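# Perform the operating card's three checks on a console

## Task

Follow the operating card's steps 1 through 5 in sequence to carry out its three checks. Getting the first or the second setting wrong means failure, and so does pushing or pulling any control with excessive force for a prolonged time. The console is loose on the table, so avoid lifting or tilting it visibly and then letting it fall back. A result counts only if it stays in place on its own once the robot is gone. At the end, release everything and move the arm away. Knocking or placing anything off the table is also a failure.

## Robot and tools

Robot: a single FANUC CRX-5iA six-joint arm carrying a Robotiq 2F-140 two-finger gripper. The operating card is a reference image that you can bring up with show_instructions. That call has no arguments and moves nothing.

Frame: all reported positions are in the scene frame. Its origin sits on the table surface directly under the arm's base. +z is up, and +y is to the left when you face along +x. The base may be slightly tilted. The state line gives end_effector_position in metres and end_effector_quat_wxyz. That point lies midway between the finger pads when they are closed. The printed value can be off from the true position, and more so at long reach. The fingers point along the gripper's +z axis and open and close along its y axis. Closed fingertips reach about 33 mm past that point, and open ones about 9 mm. Closing pushes the tips roughly 24 mm further out, so keep that clearance from surfaces.

execute_actions: the actions list holds at most one item. An empty list ({"actions": []}) just reports the state. A move looks like {"rows": [[...]], "steps": n}, where n is 1 to 15 control steps of 1/30 s each and defaults to 15. Each row is used for one step, and the final row repeats if there are fewer rows than steps. A wait is {"steps": n} with no rows, n up to 300. It returns once that many steps have gone by since the previous result, and your reply time counts toward them. The optional "pictures" flag (true or false) decides whether camera images come back; by default they do. If a call is refused, nothing is sent to the robot.

Row layout: one arm, so each row is one flat list of 9 numbers in this order: J1 waist, J2 shoulder, J3 elbow, J4 forearm roll, J5 wrist pitch, J6 wrist roll, gripper position, gripper force_limit, gripper speed. The six joint values are absolute target angles in radians, in the same convention as the Joint positions line. They are not offsets. Ranges: J1 -3.491 to 3.491, J2 -3.140 to 3.140, J3 -1.187 to 4.328, J4 -3.316 to 3.316, J5 -3.140 to 3.140, J6 -3.927 to 3.927. A call is refused if a target lies more than 0.010 rad beyond a range end and also further out than that joint's last reported angle. The true end may differ from the stated one by up to 0.010 rad either way. Targets beyond it are clipped, and the result may say "joint sent to its limit", possibly about an earlier action. No such message does not prove there is room left.

Gripper values are scaled to [-1, 1]. position: +1 is fully open (140 mm), about -0.8 brings the pads together, and -1 closes until something blocks the fingers. force_limit: about 14 N at -1, 60 N at 0 and 107 N at +1, for parts up to 40 mm wide. speed: about 30 mm/s at -1, 140 at 0 and 250 at +1.

Motion limits: top joint speeds are 2.62 rad/s for J1 and J2, 3.14 for J3 and 3.93 for J4 to J6. The drive takes 0.5 s to accelerate, and the joints are timed to arrive together. Each joint's target is kept within a lead of its measured angle: 0.805 rad for J1 and J2, 0.966 for J3, 1.21 for J4 to J6. Targets that would put the hand more than 70 mm from its measured spot are scaled back. So a far goal needs several calls. Between calls the arm keeps heading to the last row you sent. It stops once it is nearly still or blocked, or once a step is HELD.

Result lines:
- Joint positions and Joint velocities give the six joints in column order (rad, rad/s).
- "joint command not followed" means the clearance check altered or blocked targets. Mounting blocks and posts count as part of the arm.
- HELD marks steps on which your row was partly or fully withheld.
- position_measured is in counts: 3 is fully open, 230 is pads touching, and the scale is not linear.
- object_status: 0 moving, 1 blocked while opening, 2 blocked while closing (a grip), 3 reached the command or the pads met (a thin item may still be held).

Gripping: send -1 and wait for status 2. Stopped fingers stay where they are until the position value changes by 0.01 or more, or the object yields. To squeeze harder while at status 2, raise force_limit and switch position between -1 and -0.98.

Faults: contact torque at a joint's load limit stops the arm for 10 s and drops the rest of the call. The limits are 150 N m for J1 to J3 and 37.6 N m for J4 to J6, and a held object's weight counts. An outside force of 150 N anywhere on the arm, tool or load does the same, and during that stop the arm yields. Holding loads heats the motors. A MOTOR HOT line warns you, and an OVER-TEMPERATURE FAULT brakes the arm until it cools. Every stop is bad.

Avoid: excessive or prolonged force on controls, lifting or tipping the loose console and letting it fall back, dropping or knocking things off the table, and slams, slips and hard hits. Smooth motion with low effort is better.

Cameras: cam_head_left (896x504), cam_head_right (896x504) and cam_wrist (616x616 fisheye), listed in that order. zoom_image takes camera (one of those names) and region [x0, y0, x1, y1] in pixels from the top-left corner, at most 504x504. It returns a sharper crop of the latest image. Calibration is provided per camera and may be a few degrees and millimetres off.

read_manual(section="licences") returns URDF licence texts only. finished_scene(scene=n) ends scene n for good, reports whether it succeeded, and loads the next task. Call it only after letting go and moving clear.

Each tool is called after "Request:" as name([rows], argument=value, ...), one row to a line, values as JSON.

## Session

Request:
show_instructions()

Request:
execute_actions(actions=[])

Reference images for this scene: operating card.

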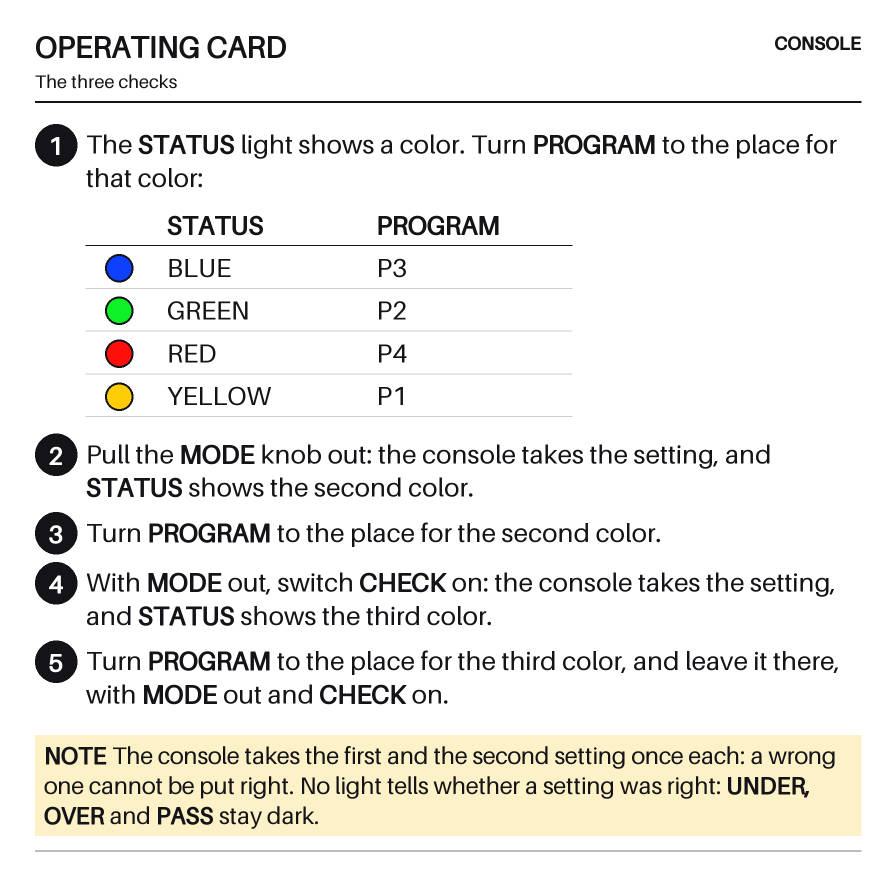

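Scene clock: 0.00 s of 9600.00 s.
end_effector_position=(+0.6648, +0.0099, +0.3215) position_measured=3 object_status=3 end_effector_quat_wxyz=(-0.154, +0.812, +0.145, +0.544)
Joint positions: [-0.964  0.582 -0.254 -1.904 -1.542 -2.946]
Joint velocities: [-0.001 -0.001 -0.    -0.    -0.001  0.   ]
camera_calibration (this result's frames):
cam_wrist: T_world_to_cam=[[0.351098, -0.879184, -0.322128, -0.113984], [-0.725362, -0.0378373, -0.687327, 0.692791], [0.592098, 0.474978, -0.651011, -0.00842305], [0, 0, 0, 1]] pos_world=[0.547531, -0.0699989, 0.433973]

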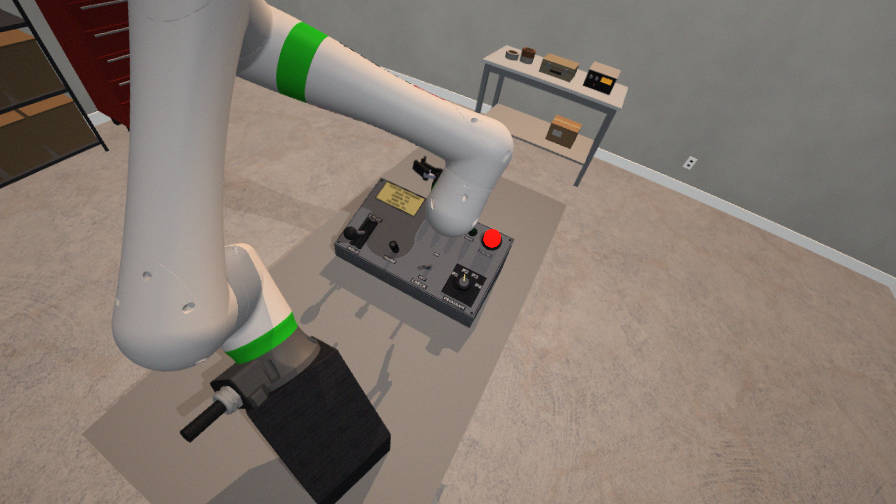

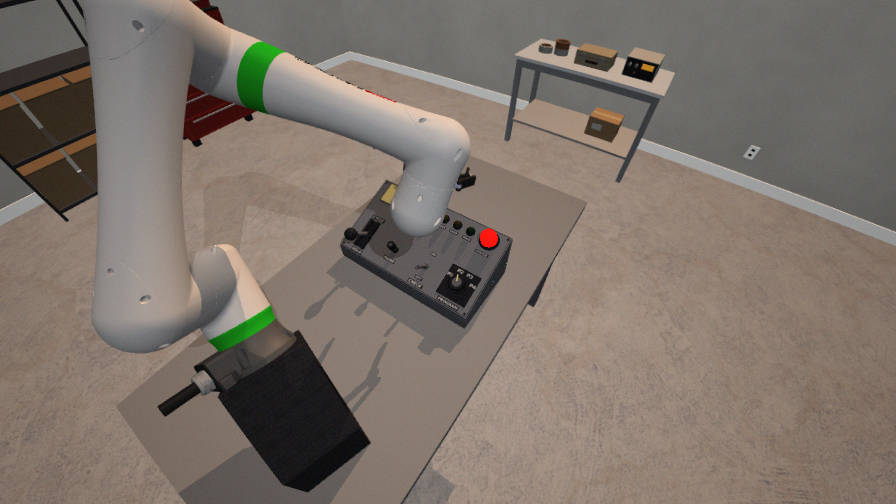

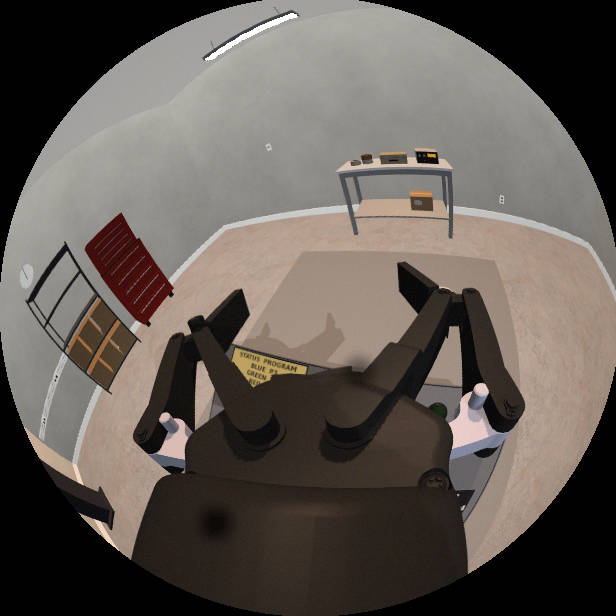

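Request:
execute_actions([
  {"rows":[[-0.79,0.235,-0.322,-1.05,-1.205,-3.69,0.1,-0.4,0]]},
], pictures=false)

Request:
execute_actions([
  {"steps":25},
])

Request:
zoom_image(camera="cam_wrist", region=[150,150,550,400])

Request:
zoom_image(camera="cam_head_right", region=[330,170,530,330])

Request:
zoom_image(camera="cam_head_left", region=[330,170,530,330])

Scene clock: 10.03 s of 9600.00 s.
end_effector_position=(+0.5379, -0.0011, +0.2214) position_measured=106 object_status=0 end_effector_quat_wxyz=(-0.102, +0.954, +0.063, +0.276)
Joint positions: [-0.852  0.358 -0.298 -1.352 -1.324 -3.427]
Joint velocities: [ 0.312 -0.622 -0.122  1.52   0.599 -1.323]
Steps of this call (steps 1 to 90: nothing new was sent; then 6.53 s passed at rest; steps 91 to 105: all 15 steps of this action). Readings (joint positions | what the end effector reports):
91: [-0.964 0.582 -0.254 -1.904 -1.542 -2.946] | position_measured=3 object_status=0
92: [-0.963 0.580 -0.254 -1.899 -1.540 -2.951] | position_measured=7 object_status=0
94: [-0.956 0.566 -0.257 -1.863 -1.526 -2.982] | position_measured=22 object_status=0
98: [-0.922 0.499 -0.270 -1.699 -1.461 -3.125] | position_measured=53 object_status=0
105: the state above

Scene clock: 10.87 s of 9600.00 s.
end_effector_position=(+0.4777, -0.0476, +0.2256) position_measured=117 object_status=3 end_effector_quat_wxyz=(-0.000, +0.985, +0.019, +0.172)
Joint positions: [-0.79   0.235 -0.322 -1.05  -1.205 -3.69 ]
Joint velocities: [-0. -0. -0.  0. -0.  0.]
Steps of this call (steps 1 to 25: the robot went on to your last target). Readings (joint positions | what the end effector reports):
1: [-0.841 0.337 -0.302 -1.300 -1.304 -3.472] | position_measured=113 object_status=0
2: [-0.830 0.315 -0.306 -1.248 -1.283 -3.518] | position_measured=117 object_status=0
4: [-0.811 0.277 -0.314 -1.153 -1.246 -3.600] | position_measured=117 object_status=0
8: [-0.791 0.237 -0.322 -1.055 -1.207 -3.686] | position_measured=117 object_status=3
25: the state above
camera_calibration (this result's frames):
cam_wrist: T_world_to_cam=[[-0.162718, -0.979281, -0.120544, 0.0653981], [-0.98634, 0.158273, 0.0456399, 0.457668], [-0.0256156, 0.126323, -0.991658, 0.422534], [0, 0, 0, 1]] pos_world=[0.472881, -0.0617692, 0.406005]

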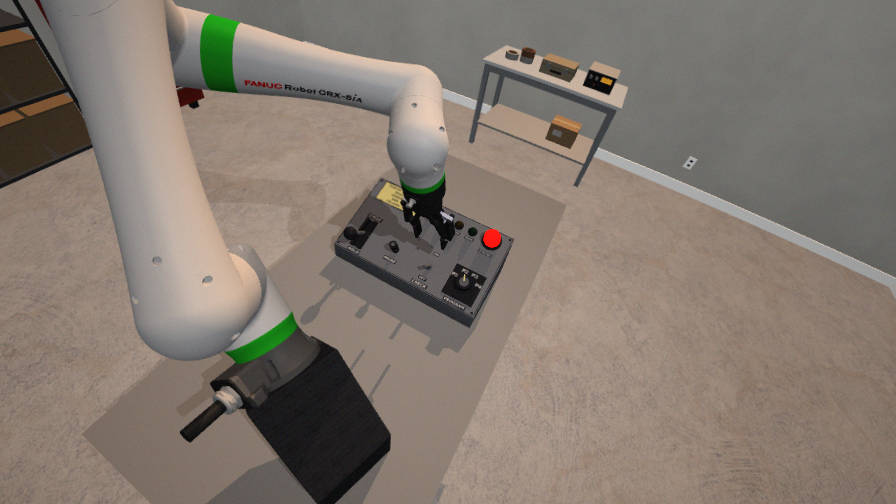

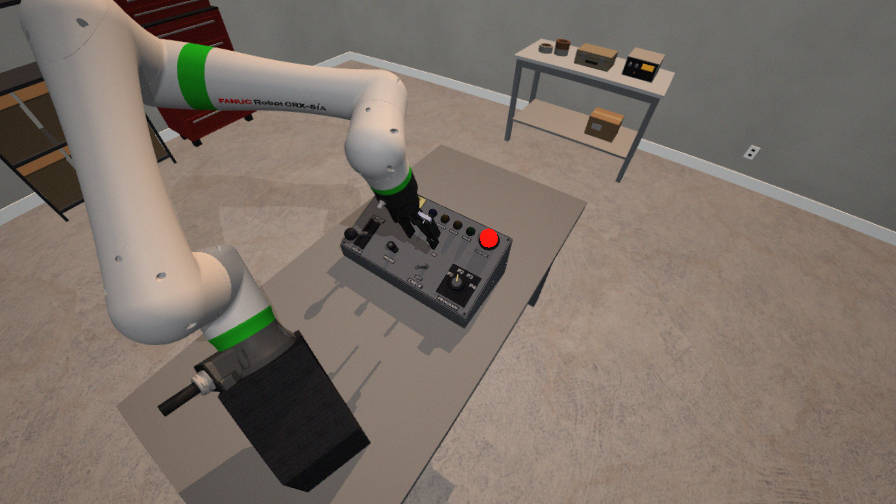

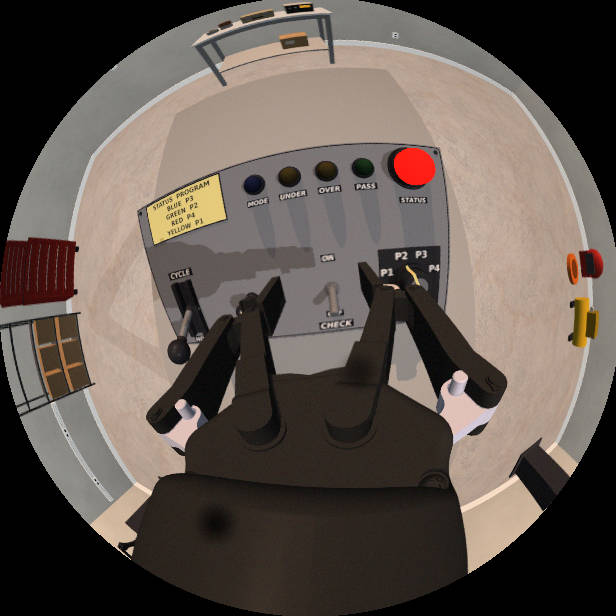

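Region (150, 150, 550, 400) of cam_wrist's 616x616 image, scaled by 1.260, with more detail than that image has; it fills the top 315 rows of this view, and the rest is white.

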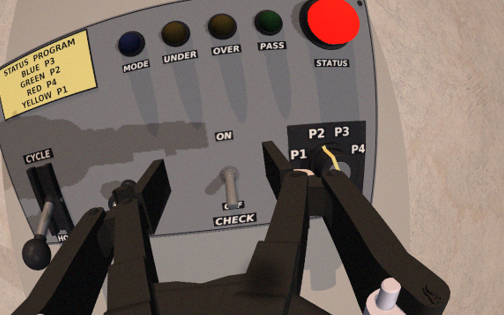

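Region (330, 170, 530, 330) of cam_head_right's 896x504 image, scaled by 2.520, with more detail than that image has; it fills the top 403 rows of this view, and the rest is white.

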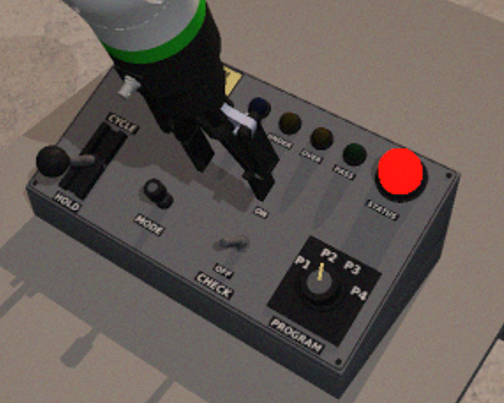

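Region (330, 170, 530, 330) of cam_head_left's 896x504 image, scaled by 2.520, with more detail than that image has; it fills the top 403 rows of this view, and the rest is white.

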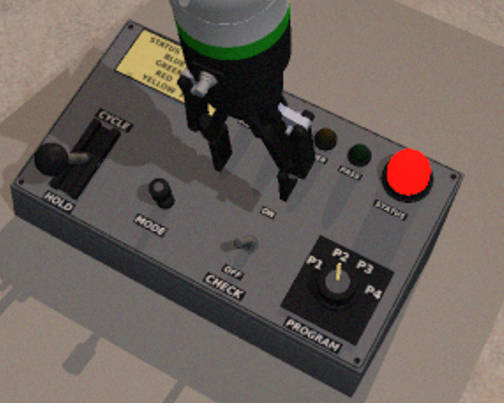

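Request:
execute_actions([
  {"rows":[[-0.905,0.588,-0.2395,-1.0913,-1.1465,-2.03,0.1,-0.4,0]]},
], pictures=false)

Request:
execute_actions([
  {"steps":17},
], pictures=false)

Request:
execute_actions([
  {"rows":[[-0.848,0.638,-0.234,-1.1465,-1.093,-2.0,0.1,-0.4,0]],"steps":13},
])

Request:
zoom_image(camera="cam_wrist", region=[200,200,450,350])

Scene clock: 20.77 s of 9600.00 s.
end_effector_position=(+0.4662, -0.1224, +0.1965) position_measured=117 object_status=3 end_effector_quat_wxyz=(+0.059, +0.924, +0.342, +0.162)
Joint positions: [-0.857  0.441 -0.274 -1.074 -1.171 -2.842]
Joint velocities: [-0.192  0.585  0.138 -0.068  0.096  3.199]
Steps of this call (steps 1 to 15: the robot went on to your last target; steps 16 to 90: nothing new was sent; then 6.40 s passed at rest; steps 91 to 105: all 15 steps of this action). Readings (joint positions | what the end effector reports):
91: [-0.790 0.235 -0.322 -1.050 -1.205 -3.690] | position_measured=117 object_status=3
92: [-0.790 0.236 -0.322 -1.050 -1.205 -3.685] | position_measured=117 object_status=3
94: [-0.793 0.247 -0.320 -1.051 -1.203 -3.649] | position_measured=117 object_status=3
98: [-0.810 0.298 -0.307 -1.057 -1.195 -3.473] | position_measured=117 object_status=3
105: the state above

Scene clock: 21.33 s of 9600.00 s.
end_effector_position=(+0.4491, -0.1740, +0.1713) position_measured=117 object_status=3 end_effector_quat_wxyz=(+0.111, +0.755, +0.632, +0.133)
Joint positions: [-0.905  0.588 -0.239 -1.091 -1.147 -2.03 ]
Joint velocities: [-0.     0.001  0.    -0.     0.     0.001]
Steps of this call (steps 1 to 17: the robot went on to your last target). Readings (joint positions | what the end effector reports):
1: [-0.863 0.460 -0.269 -1.076 -1.168 -2.734] | position_measured=117 object_status=3
2: [-0.869 0.479 -0.265 -1.079 -1.165 -2.629] | position_measured=117 object_status=3
4: [-0.881 0.513 -0.257 -1.082 -1.159 -2.443] | position_measured=117 object_status=3
8: [-0.896 0.562 -0.246 -1.088 -1.151 -2.174] | position_measured=117 object_status=3
17: the state above

Scene clock: 21.77 s of 9600.00 s.
end_effector_position=(+0.4626, -0.1742, +0.1353) position_measured=117 object_status=3 end_effector_quat_wxyz=(+0.112, +0.754, +0.634, +0.133)
Joint positions: [-0.848  0.638 -0.234 -1.146 -1.093 -2.   ]
Joint velocities: [-0.    -0.    -0.001 -0.     0.     0.   ]
Steps of this call (steps 1 to 13: all 13 steps of this action). Readings (joint positions | what the end effector reports):
1: [-0.905 0.588 -0.239 -1.092 -1.146 -2.030] | position_measured=117 object_status=3
2: [-0.902 0.591 -0.239 -1.095 -1.143 -2.028] | position_measured=117 object_status=3
4: [-0.879 0.612 -0.237 -1.118 -1.121 -2.016] | position_measured=117 object_status=3
8: [-0.848 0.638 -0.234 -1.146 -1.093 -2.000] | position_measured=117 object_status=3
13: the state above
camera_calibration (this result's frames):
cam_wrist: T_world_to_cam=[[0.880226, -0.393729, 0.264915, -0.504505], [-0.455023, -0.858755, 0.235571, 0.0182482], [0.134746, -0.327898, -0.935054, 0.187667], [0, 0, 0, 1]] pos_world=[0.427094, -0.121432, 0.304831]

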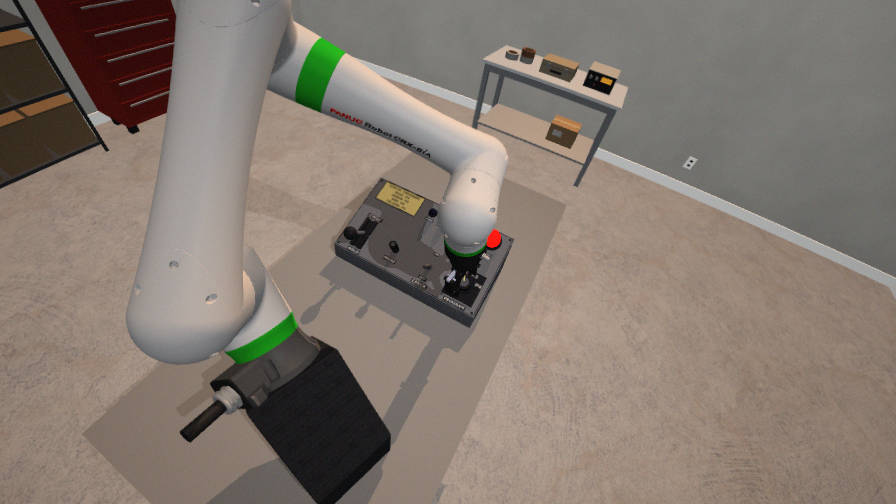

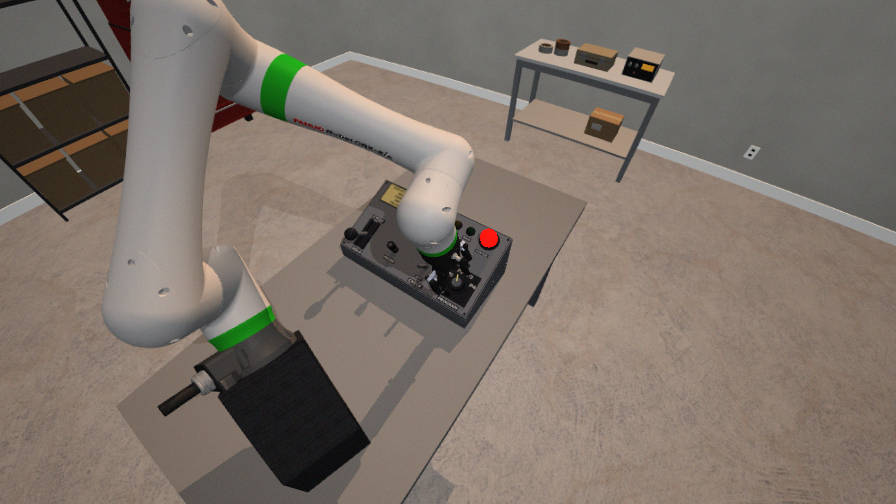

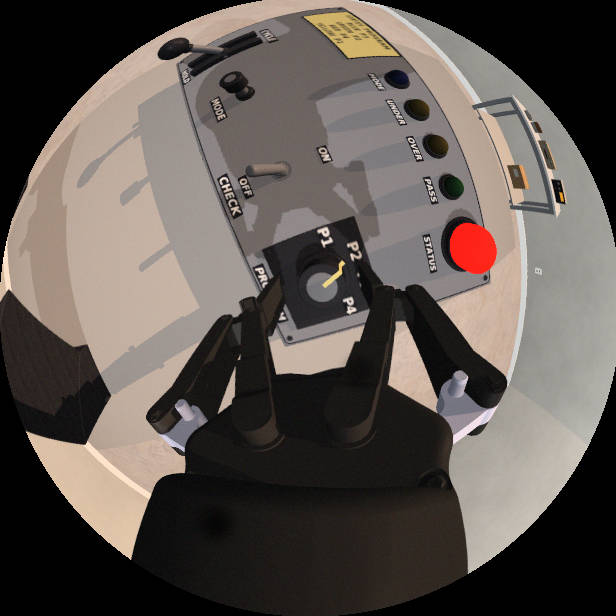

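Region (200, 200, 450, 350) of cam_wrist's 616x616 image, scaled by 2.016, with more detail than that image has; it fills the top 302 rows of this view, and the rest is white.

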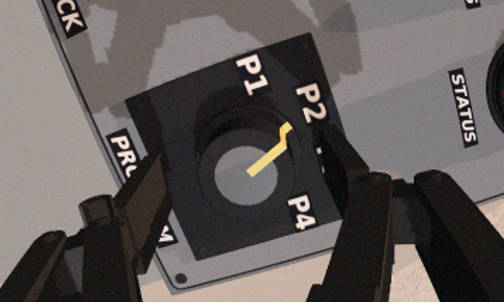

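Request:
execute_actions([
  {"rows":[[-0.841,0.654,-0.227,-1.156,-1.0845,-1.99,0.1,-0.4,0]],"steps":8},
])

Request:
zoom_image(camera="cam_wrist", region=[200,200,450,350])

Scene clock: 26.93 s of 9600.00 s.
end_effector_position=(+0.4652, -0.1771, +0.1289) position_measured=117 object_status=3 end_effector_quat_wxyz=(+0.112, +0.753, +0.635, +0.133)
Joint positions: [-0.841  0.654 -0.227 -1.156 -1.085 -1.99 ]
Joint velocities: [-0.    -0.     0.002 -0.001 -0.     0.   ]
Steps of this call (steps 1 to 15: the robot went on to your last target; steps 16 to 90: nothing new was sent; then 1.90 s passed at rest; steps 91 to 98: all 8 steps of this action). Readings (joint positions | what the end effector reports):
91: [-0.848 0.638 -0.234 -1.147 -1.093 -2.000] | position_measured=117 object_status=3
92: [-0.847 0.641 -0.233 -1.149 -1.091 -1.998] | position_measured=117 object_status=3
94: [-0.841 0.653 -0.228 -1.155 -1.085 -1.991] | position_measured=117 object_status=3
98: the state above
camera_calibration (this result's frames):
cam_wrist: T_world_to_cam=[[0.880882, -0.391482, 0.26606, -0.506281], [-0.453336, -0.859434, 0.236348, 0.0174806], [0.136135, -0.328809, -0.934533, 0.179524], [0, 0, 0, 1]] pos_world=[0.429459, -0.124148, 0.298341]

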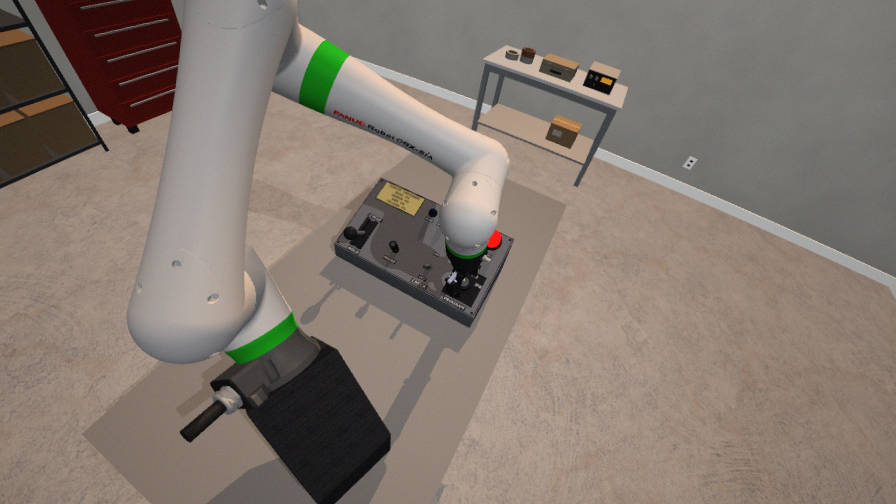

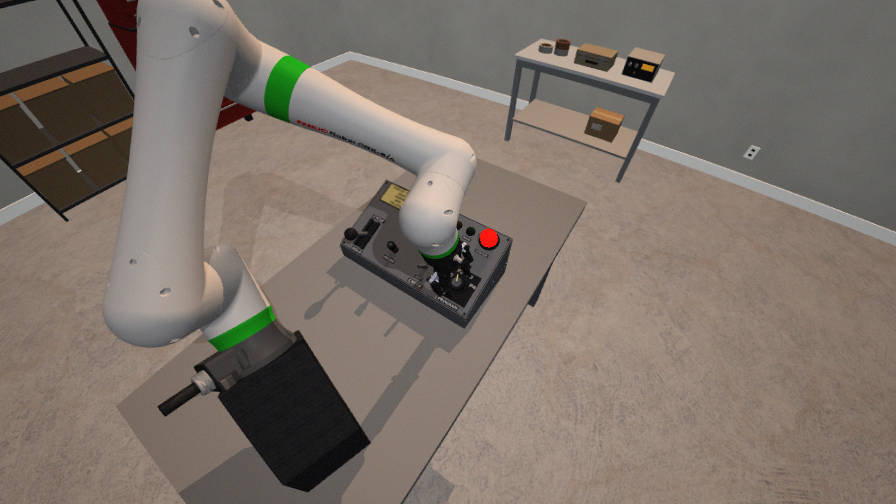

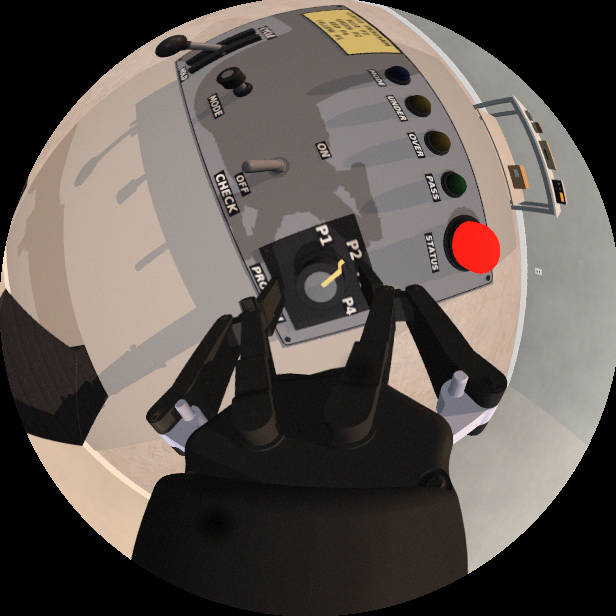

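Region (200, 200, 450, 350) of cam_wrist's 616x616 image, scaled by 2.016, with more detail than that image has; it fills the top 302 rows of this view, and the rest is white.

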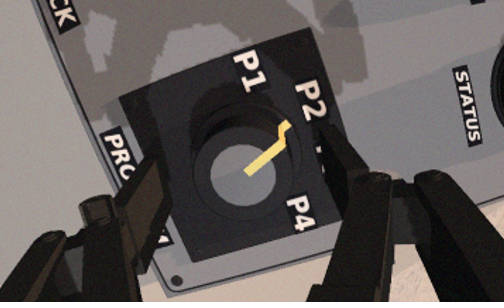

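Request:
execute_actions([
  {"rows":[[-0.841,0.654,-0.227,-1.156,-1.0845,-1.99,-1,-0.4,-0.5]]},
], pictures=false)

Request:
execute_actions([
  {"rows":[[-0.841,0.654,-0.227,-1.156,-1.0845,-3.55,-1,-0.4,-0.5]]},
], pictures=false)

Request:
execute_actions([
  {"steps":16},
], pictures=false)

Request:
execute_actions([
  {"rows":[[-0.841,0.654,-0.227,-1.156,-1.0845,-3.55,0.1,-0.4,0]],"steps":10},
])

Request:
zoom_image(camera="cam_wrist", region=[200,200,450,350])

Scene clock: 32.07 s of 9600.00 s.
end_effector_position=(+0.4655, -0.1772, +0.1290) position_measured=167 object_status=0 end_effector_quat_wxyz=(+0.112, +0.753, +0.635, +0.133)
Joint positions: [-0.841  0.654 -0.227 -1.156 -1.084 -1.99 ]
Joint velocities: [-0.001  0.     0.     0.     0.     0.   ]
Steps of this call (steps 1 to 15: the robot went on to your last target; steps 16 to 90: nothing new was sent; then 1.63 s passed at rest; steps 91 to 105: all 15 steps of this action). Readings (joint positions | what the end effector reports):
91: [-0.841 0.654 -0.227 -1.156 -1.084 -1.990] | position_measured=117 object_status=0
92: [-0.841 0.654 -0.227 -1.156 -1.084 -1.990] | position_measured=119 object_status=0
94: [-0.841 0.654 -0.227 -1.156 -1.084 -1.990] | position_measured=128 object_status=0
98: [-0.841 0.654 -0.227 -1.156 -1.084 -1.990] | position_measured=147 object_status=0
105: the state above

Scene clock: 32.57 s of 9600.00 s.
end_effector_position=(+0.4651, -0.1770, +0.1289) position_measured=167 object_status=2 end_effector_quat_wxyz=(+0.047, +0.948, +0.266, +0.167)
Joint positions: [-0.841  0.654 -0.227 -1.156 -1.085 -2.844]
Joint velocities: [-0.    -0.    -0.002 -0.    -0.001 -3.234]
Steps of this call (steps 1 to 15: all 15 steps of this action). Readings (joint positions | what the end effector reports):
1: [-0.841 0.654 -0.227 -1.156 -1.084 -1.990] | position_measured=167 object_status=0
2: [-0.841 0.654 -0.227 -1.156 -1.084 -1.995] | position_measured=167 object_status=0
4: [-0.841 0.654 -0.227 -1.156 -1.084 -2.031] | position_measured=167 object_status=2
8: [-0.841 0.654 -0.227 -1.156 -1.084 -2.207] | position_measured=167 object_status=2
15: the state above

Scene clock: 33.10 s of 9600.00 s.
end_effector_position=(+0.4651, -0.1770, +0.1289) position_measured=167 object_status=2 end_effector_quat_wxyz=(-0.014, +0.982, -0.079, +0.173)
Joint positions: [-0.841  0.654 -0.227 -1.156 -1.085 -3.55 ]
Joint velocities: [-0.001 -0.    -0.001  0.     0.002 -0.001]
Steps of this call (steps 1 to 16: the robot went on to your last target). Readings (joint positions | what the end effector reports):
1: [-0.841 0.654 -0.227 -1.156 -1.085 -2.950] | position_measured=167 object_status=2
2: [-0.841 0.654 -0.227 -1.156 -1.085 -3.048] | position_measured=167 object_status=2
4: [-0.841 0.654 -0.227 -1.156 -1.085 -3.217] | position_measured=167 object_status=2
8: [-0.841 0.654 -0.227 -1.156 -1.085 -3.452] | position_measured=167 object_status=2
16: the state above

Scene clock: 33.43 s of 9600.00 s.
end_effector_position=(+0.4652, -0.1772, +0.1289) position_measured=117 object_status=0 end_effector_quat_wxyz=(-0.014, +0.982, -0.079, +0.173)
Joint positions: [-0.841  0.654 -0.227 -1.156 -1.084 -3.55 ]
Joint velocities: [ 0.    -0.     0.    -0.    -0.002 -0.   ]
Steps of this call (steps 1 to 10: all 10 steps of this action). Readings (joint positions | what the end effector reports):
1: [-0.841 0.654 -0.227 -1.156 -1.085 -3.550] | position_measured=167 object_status=0
2: [-0.841 0.654 -0.227 -1.156 -1.083 -3.550] | position_measured=167 object_status=0
4: [-0.841 0.654 -0.227 -1.156 -1.082 -3.550] | position_measured=148 object_status=0
8: [-0.841 0.654 -0.227 -1.156 -1.084 -3.550] | position_measured=119 object_status=0
10: the state above
camera_calibration (this result's frames):
cam_wrist: T_world_to_cam=[[-0.341072, -0.922927, -0.17854, 0.0252825], [-0.940018, 0.33608, 0.0584571, 0.478577], [0.00605206, 0.187769, -0.982195, 0.337648], [0, 0, 0, 1]] pos_world=[0.45645, -0.200906, 0.308174]

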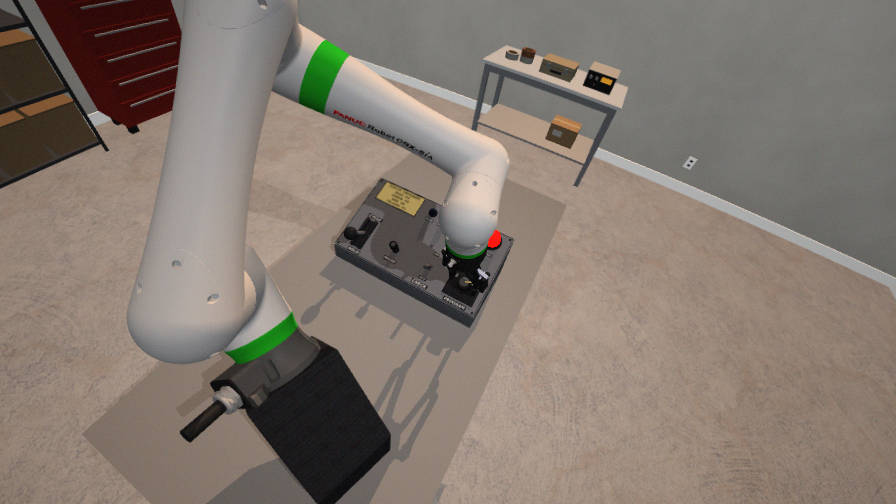

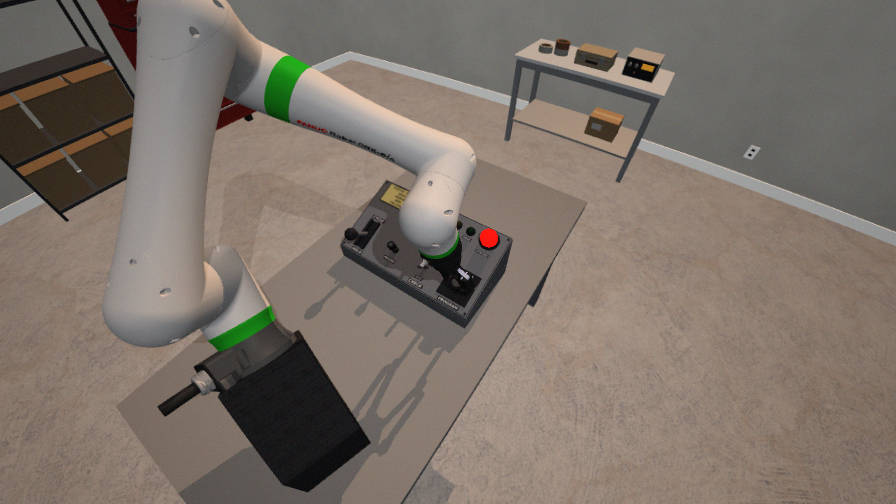

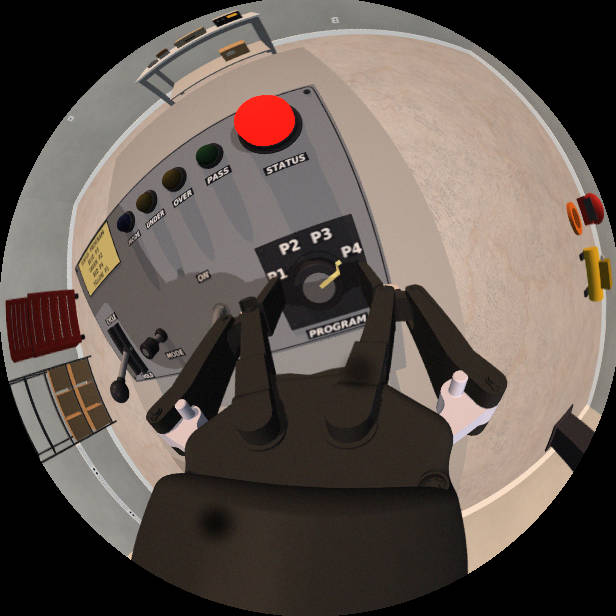

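Region (200, 200, 450, 350) of cam_wrist's 616x616 image, scaled by 2.016, with more detail than that image has; it fills the top 302 rows of this view, and the rest is white.

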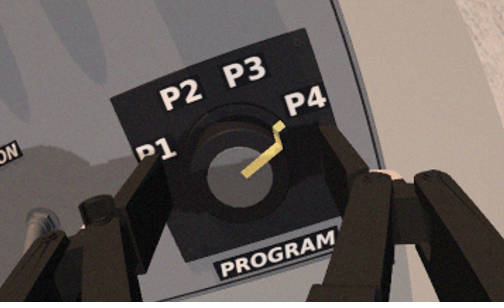

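Request:
execute_actions([
  {"rows":[[-0.917,0.578,-0.2405,-1.08,-1.157,-3.58,-0.1,-0.4,0]],"steps":11},
], pictures=false)

Request:
execute_actions([
  {"rows":[[-0.5707,-0.0832,-0.5469,-1.0739,-1.0766,-3.645,-0.1,-0.4,0]]},
], pictures=false)

Request:
execute_actions([
  {"steps":15},
], pictures=false)

Request:
execute_actions([
  {"rows":[[-0.4714,0.0059,-0.543,-1.1448,-0.9609,-3.6,-0.1,-0.4,0]]},
])

Request:
zoom_image(camera="cam_wrist", region=[200,200,450,350])

Scene clock: 40.87 s of 9600.00 s.
end_effector_position=(+0.4459, -0.1744, +0.1786) position_measured=141 object_status=0 end_effector_quat_wxyz=(-0.013, +0.982, -0.074, +0.172)
Joint positions: [-0.917  0.578 -0.241 -1.08  -1.157 -3.58 ]
Joint velocities: [ 0.     0.001  0.     0.002 -0.001 -0.   ]
Steps of this call (steps 1 to 15: the robot went on to your last target; steps 16 to 90: nothing new was sent; then 4.07 s passed at rest; steps 91 to 101: all 11 steps of this action). Readings (joint positions | what the end effector reports):
91: [-0.841 0.654 -0.227 -1.156 -1.085 -3.550] | position_measured=117 object_status=0
92: [-0.844 0.651 -0.227 -1.152 -1.088 -3.551] | position_measured=121 object_status=0
94: [-0.868 0.627 -0.231 -1.129 -1.111 -3.561] | position_measured=136 object_status=0
98: [-0.917 0.578 -0.240 -1.081 -1.156 -3.580] | position_measured=141 object_status=0
101: the state above

Scene clock: 41.37 s of 9600.00 s.
end_effector_position=(+0.4599, -0.0324, +0.1864) position_measured=141 object_status=3 end_effector_quat_wxyz=(+0.017, +0.985, +0.048, +0.167)
Joint positions: [-0.713  0.19  -0.42  -1.076 -1.108 -3.618]
Joint velocities: [ 0.55  -1.055 -0.49   0.01   0.12  -0.103]
Steps of this call (steps 1 to 15: all 15 steps of this action). Readings (joint positions | what the end effector reports):
1: [-0.917 0.578 -0.241 -1.080 -1.157 -3.580] | position_measured=141 object_status=0
2: [-0.915 0.575 -0.242 -1.080 -1.156 -3.580] | position_measured=141 object_status=0
4: [-0.902 0.551 -0.253 -1.080 -1.151 -3.583] | position_measured=141 object_status=3
8: [-0.841 0.436 -0.306 -1.079 -1.136 -3.594] | position_measured=141 object_status=3
15: the state above

Scene clock: 41.87 s of 9600.00 s.
end_effector_position=(+0.4407, +0.0599, +0.1829) position_measured=141 object_status=3 end_effector_quat_wxyz=(+0.024, +0.976, +0.135, +0.171)
Joint positions: [-0.571 -0.083 -0.547 -1.074 -1.077 -3.645]
Joint velocities: [ 0.    -0.002 -0.     0.     0.001  0.   ]
Steps of this call (steps 1 to 15: the robot went on to your last target). Readings (joint positions | what the end effector reports):
1: [-0.694 0.154 -0.437 -1.076 -1.104 -3.622] | position_measured=141 object_status=3
2: [-0.675 0.118 -0.454 -1.076 -1.100 -3.625] | position_measured=141 object_status=3
4: [-0.638 0.045 -0.487 -1.075 -1.091 -3.632] | position_measured=141 object_status=3
8: [-0.582 -0.061 -0.537 -1.074 -1.079 -3.643] | position_measured=141 object_status=3
15: the state above

Scene clock: 42.37 s of 9600.00 s.
end_effector_position=(+0.4578, +0.0600, +0.1357) position_measured=141 object_status=3 end_effector_quat_wxyz=(+0.024, +0.976, +0.136, +0.171)
Joint positions: [-0.471  0.006 -0.543 -1.145 -0.961 -3.6  ]
Joint velocities: [ 0.     0.001  0.001 -0.     0.     0.   ]
Steps of this call (steps 1 to 15: all 15 steps of this action). Readings (joint positions | what the end effector reports):
1: [-0.571 -0.083 -0.547 -1.074 -1.076 -3.645] | position_measured=141 object_status=3
2: [-0.567 -0.080 -0.547 -1.076 -1.072 -3.644] | position_measured=141 object_status=3
4: [-0.544 -0.059 -0.545 -1.093 -1.045 -3.633] | position_measured=141 object_status=3
8: [-0.476 0.002 -0.543 -1.141 -0.967 -3.602] | position_measured=141 object_status=3
15: the state above
camera_calibration (this result's frames):
cam_wrist: T_world_to_cam=[[0.0587129, -0.99772, -0.0332818, 0.0446447], [-0.997423, -0.0600072, 0.0393259, 0.444152], [-0.0412334, 0.0308871, -0.998672, 0.333127], [0, 0, 0, 1]] pos_world=[0.454122, 0.0609059, 0.316704]

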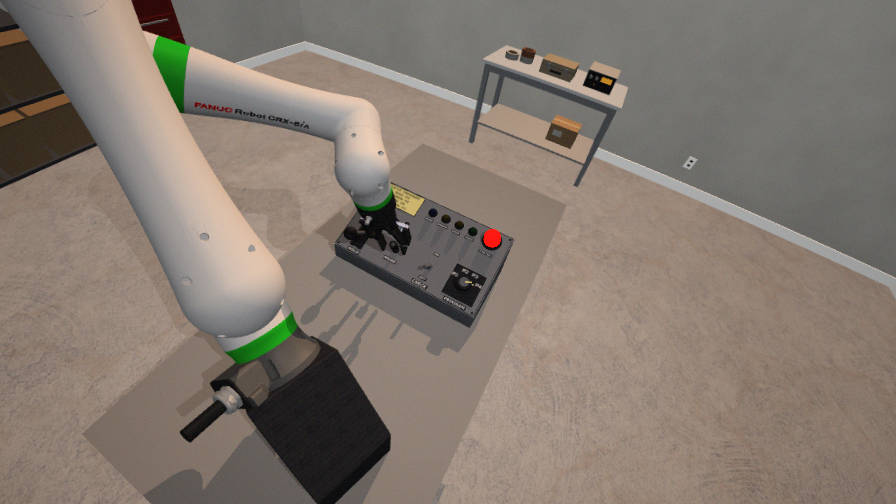

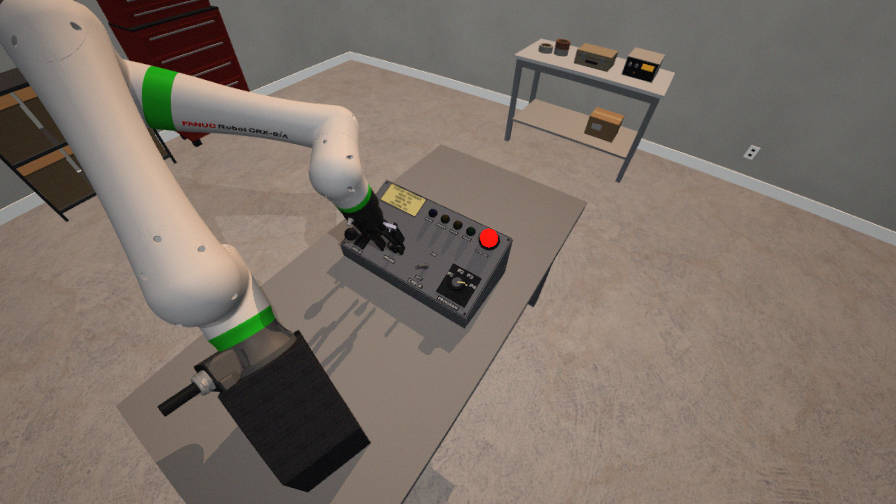

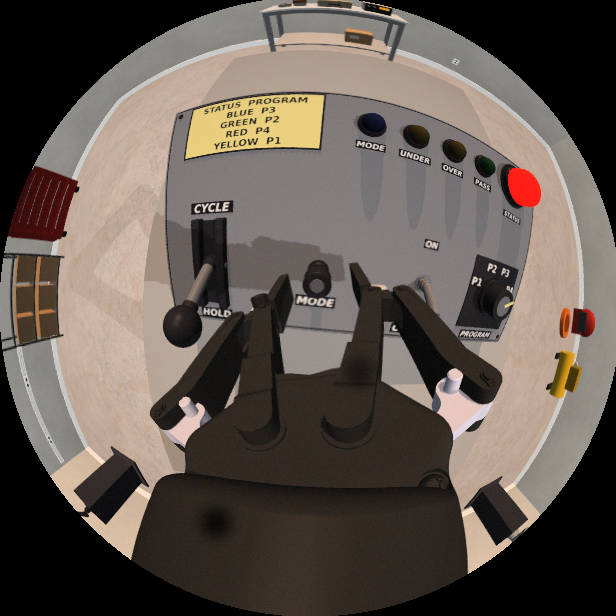

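Region (200, 200, 450, 350) of cam_wrist's 616x616 image, scaled by 2.016, with more detail than that image has; it fills the top 302 rows of this view, and the rest is white.

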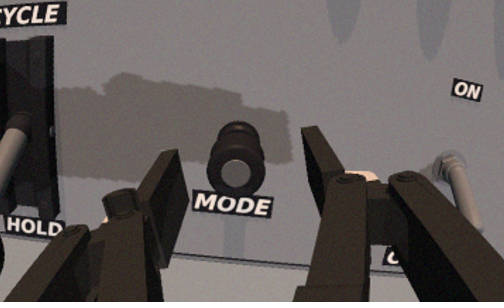

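Request:
execute_actions([
  {"rows":[[-0.4674,0.0059,-0.540,-1.1448,-0.9609,-3.6,-1,-0.4,-0.3]]},
], pictures=false)

Request:
execute_actions([
  {"rows":[[-0.4724,0.0015,-0.5402,-1.1413,-0.9667,-3.602,-1,-0.4,-0.3],[-0.4724,0.0015,-0.5402,-1.1413,-0.9667,-3.602,-1,-0.4,-0.3],[-0.4774,-0.003,-0.5404,-1.1377,-0.9725,-3.604,-1,-0.4,-0.3],[-0.4774,-0.003,-0.5404,-1.1377,-0.9725,-3.604,-1,-0.4,-0.3],[-0.4823,-0.0075,-0.5406,-1.1342,-0.9782,-3.607,-1,-0.4,-0.3],[-0.4823,-0.0075,-0.5406,-1.1342,-0.9782,-3.607,-1,-0.4,-0.3],[-0.4873,-0.0119,-0.5408,-1.1306,-0.984,-3.609,-1,-0.4,-0.3],[-0.4873,-0.0119,-0.5408,-1.1306,-0.984,-3.609,-1,-0.4,-0.3],[-0.4943,-0.0181,-0.5411,-1.1256,-0.9921,-3.612,-1,-0.4,-0.3]]},
])

Scene clock: 50.77 s of 9600.00 s.
end_effector_position=(+0.4592, +0.0618, +0.1353) position_measured=196 object_status=0 end_effector_quat_wxyz=(+0.023, +0.975, +0.138, +0.171)
Joint positions: [-0.467  0.006 -0.54  -1.145 -0.961 -3.6  ]
Joint velocities: [-0.  0.  0.  0.  0.  0.]
Steps of this call (steps 1 to 15: the robot went on to your last target; steps 16 to 90: nothing new was sent; then 4.90 s passed at rest; steps 91 to 105: all 15 steps of this action). Readings (joint positions | what the end effector reports):
91: [-0.471 0.006 -0.543 -1.145 -0.961 -3.600] | position_measured=141 object_status=0
92: [-0.470 0.006 -0.542 -1.145 -0.961 -3.600] | position_measured=145 object_status=0
94: [-0.468 0.006 -0.540 -1.145 -0.961 -3.600] | position_measured=156 object_status=0
98: [-0.468 0.006 -0.540 -1.145 -0.961 -3.600] | position_measured=179 object_status=0
105: the state above

Scene clock: 51.27 s of 9600.00 s.
end_effector_position=(+0.4554, +0.0618, +0.1485) position_measured=196 object_status=2 end_effector_quat_wxyz=(+0.023, +0.975, +0.138, +0.172)
Joint positions: [-0.494 -0.018 -0.541 -1.126 -0.992 -3.612]
Joint velocities: [-0. -0. -0.  0. -0.  0.]
Steps of this call (steps 1 to 15: all 15 steps of this action). Readings (joint positions | what the end effector reports):
1: [-0.467 0.006 -0.540 -1.145 -0.961 -3.600] | position_measured=196 object_status=2
2: [-0.469 0.004 -0.540 -1.143 -0.963 -3.600] | position_measured=196 object_status=2
4: [-0.474 -0.000 -0.540 -1.140 -0.969 -3.603] | position_measured=196 object_status=2
8: [-0.484 -0.009 -0.541 -1.132 -0.981 -3.608] | position_measured=196 object_status=2
15: the state above
camera_calibration (this result's frames):
cam_wrist: T_world_to_cam=[[0.0642221, -0.997331, -0.0347467, 0.0446685], [-0.997078, -0.0655709, 0.0391794, 0.441536], [-0.0413532, 0.032129, -0.998628, 0.345684], [0, 0, 0, 1]] pos_world=[0.451672, 0.0623947, 0.329463]

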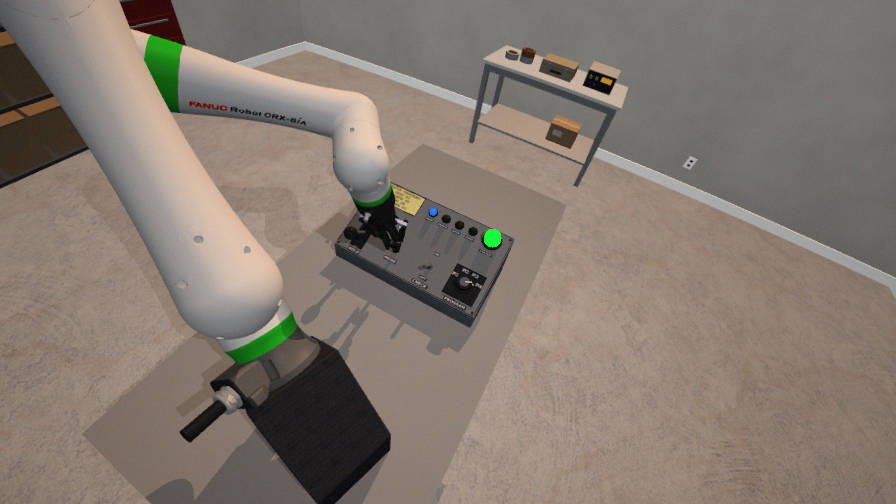

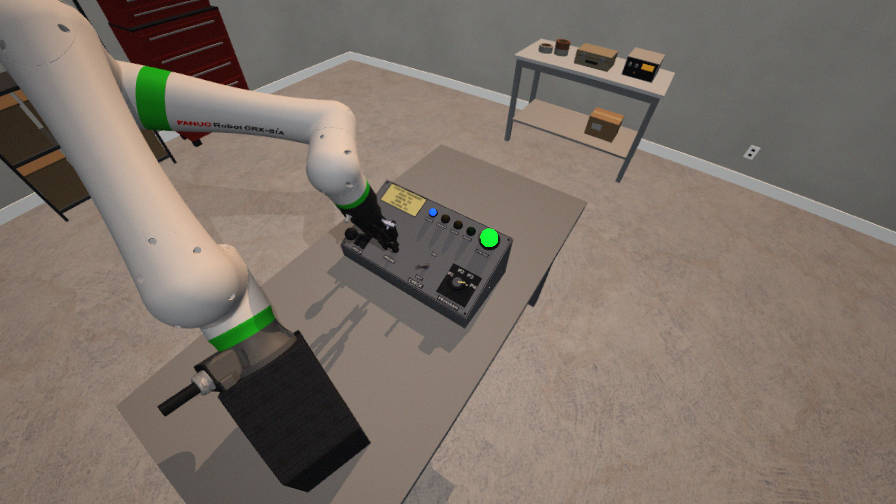

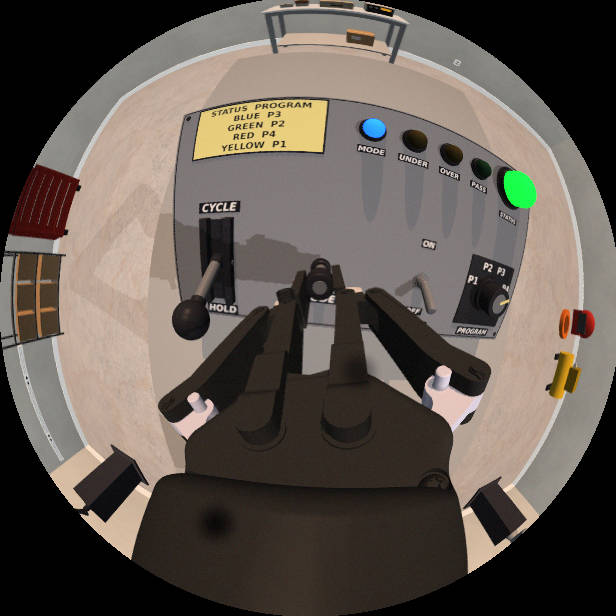

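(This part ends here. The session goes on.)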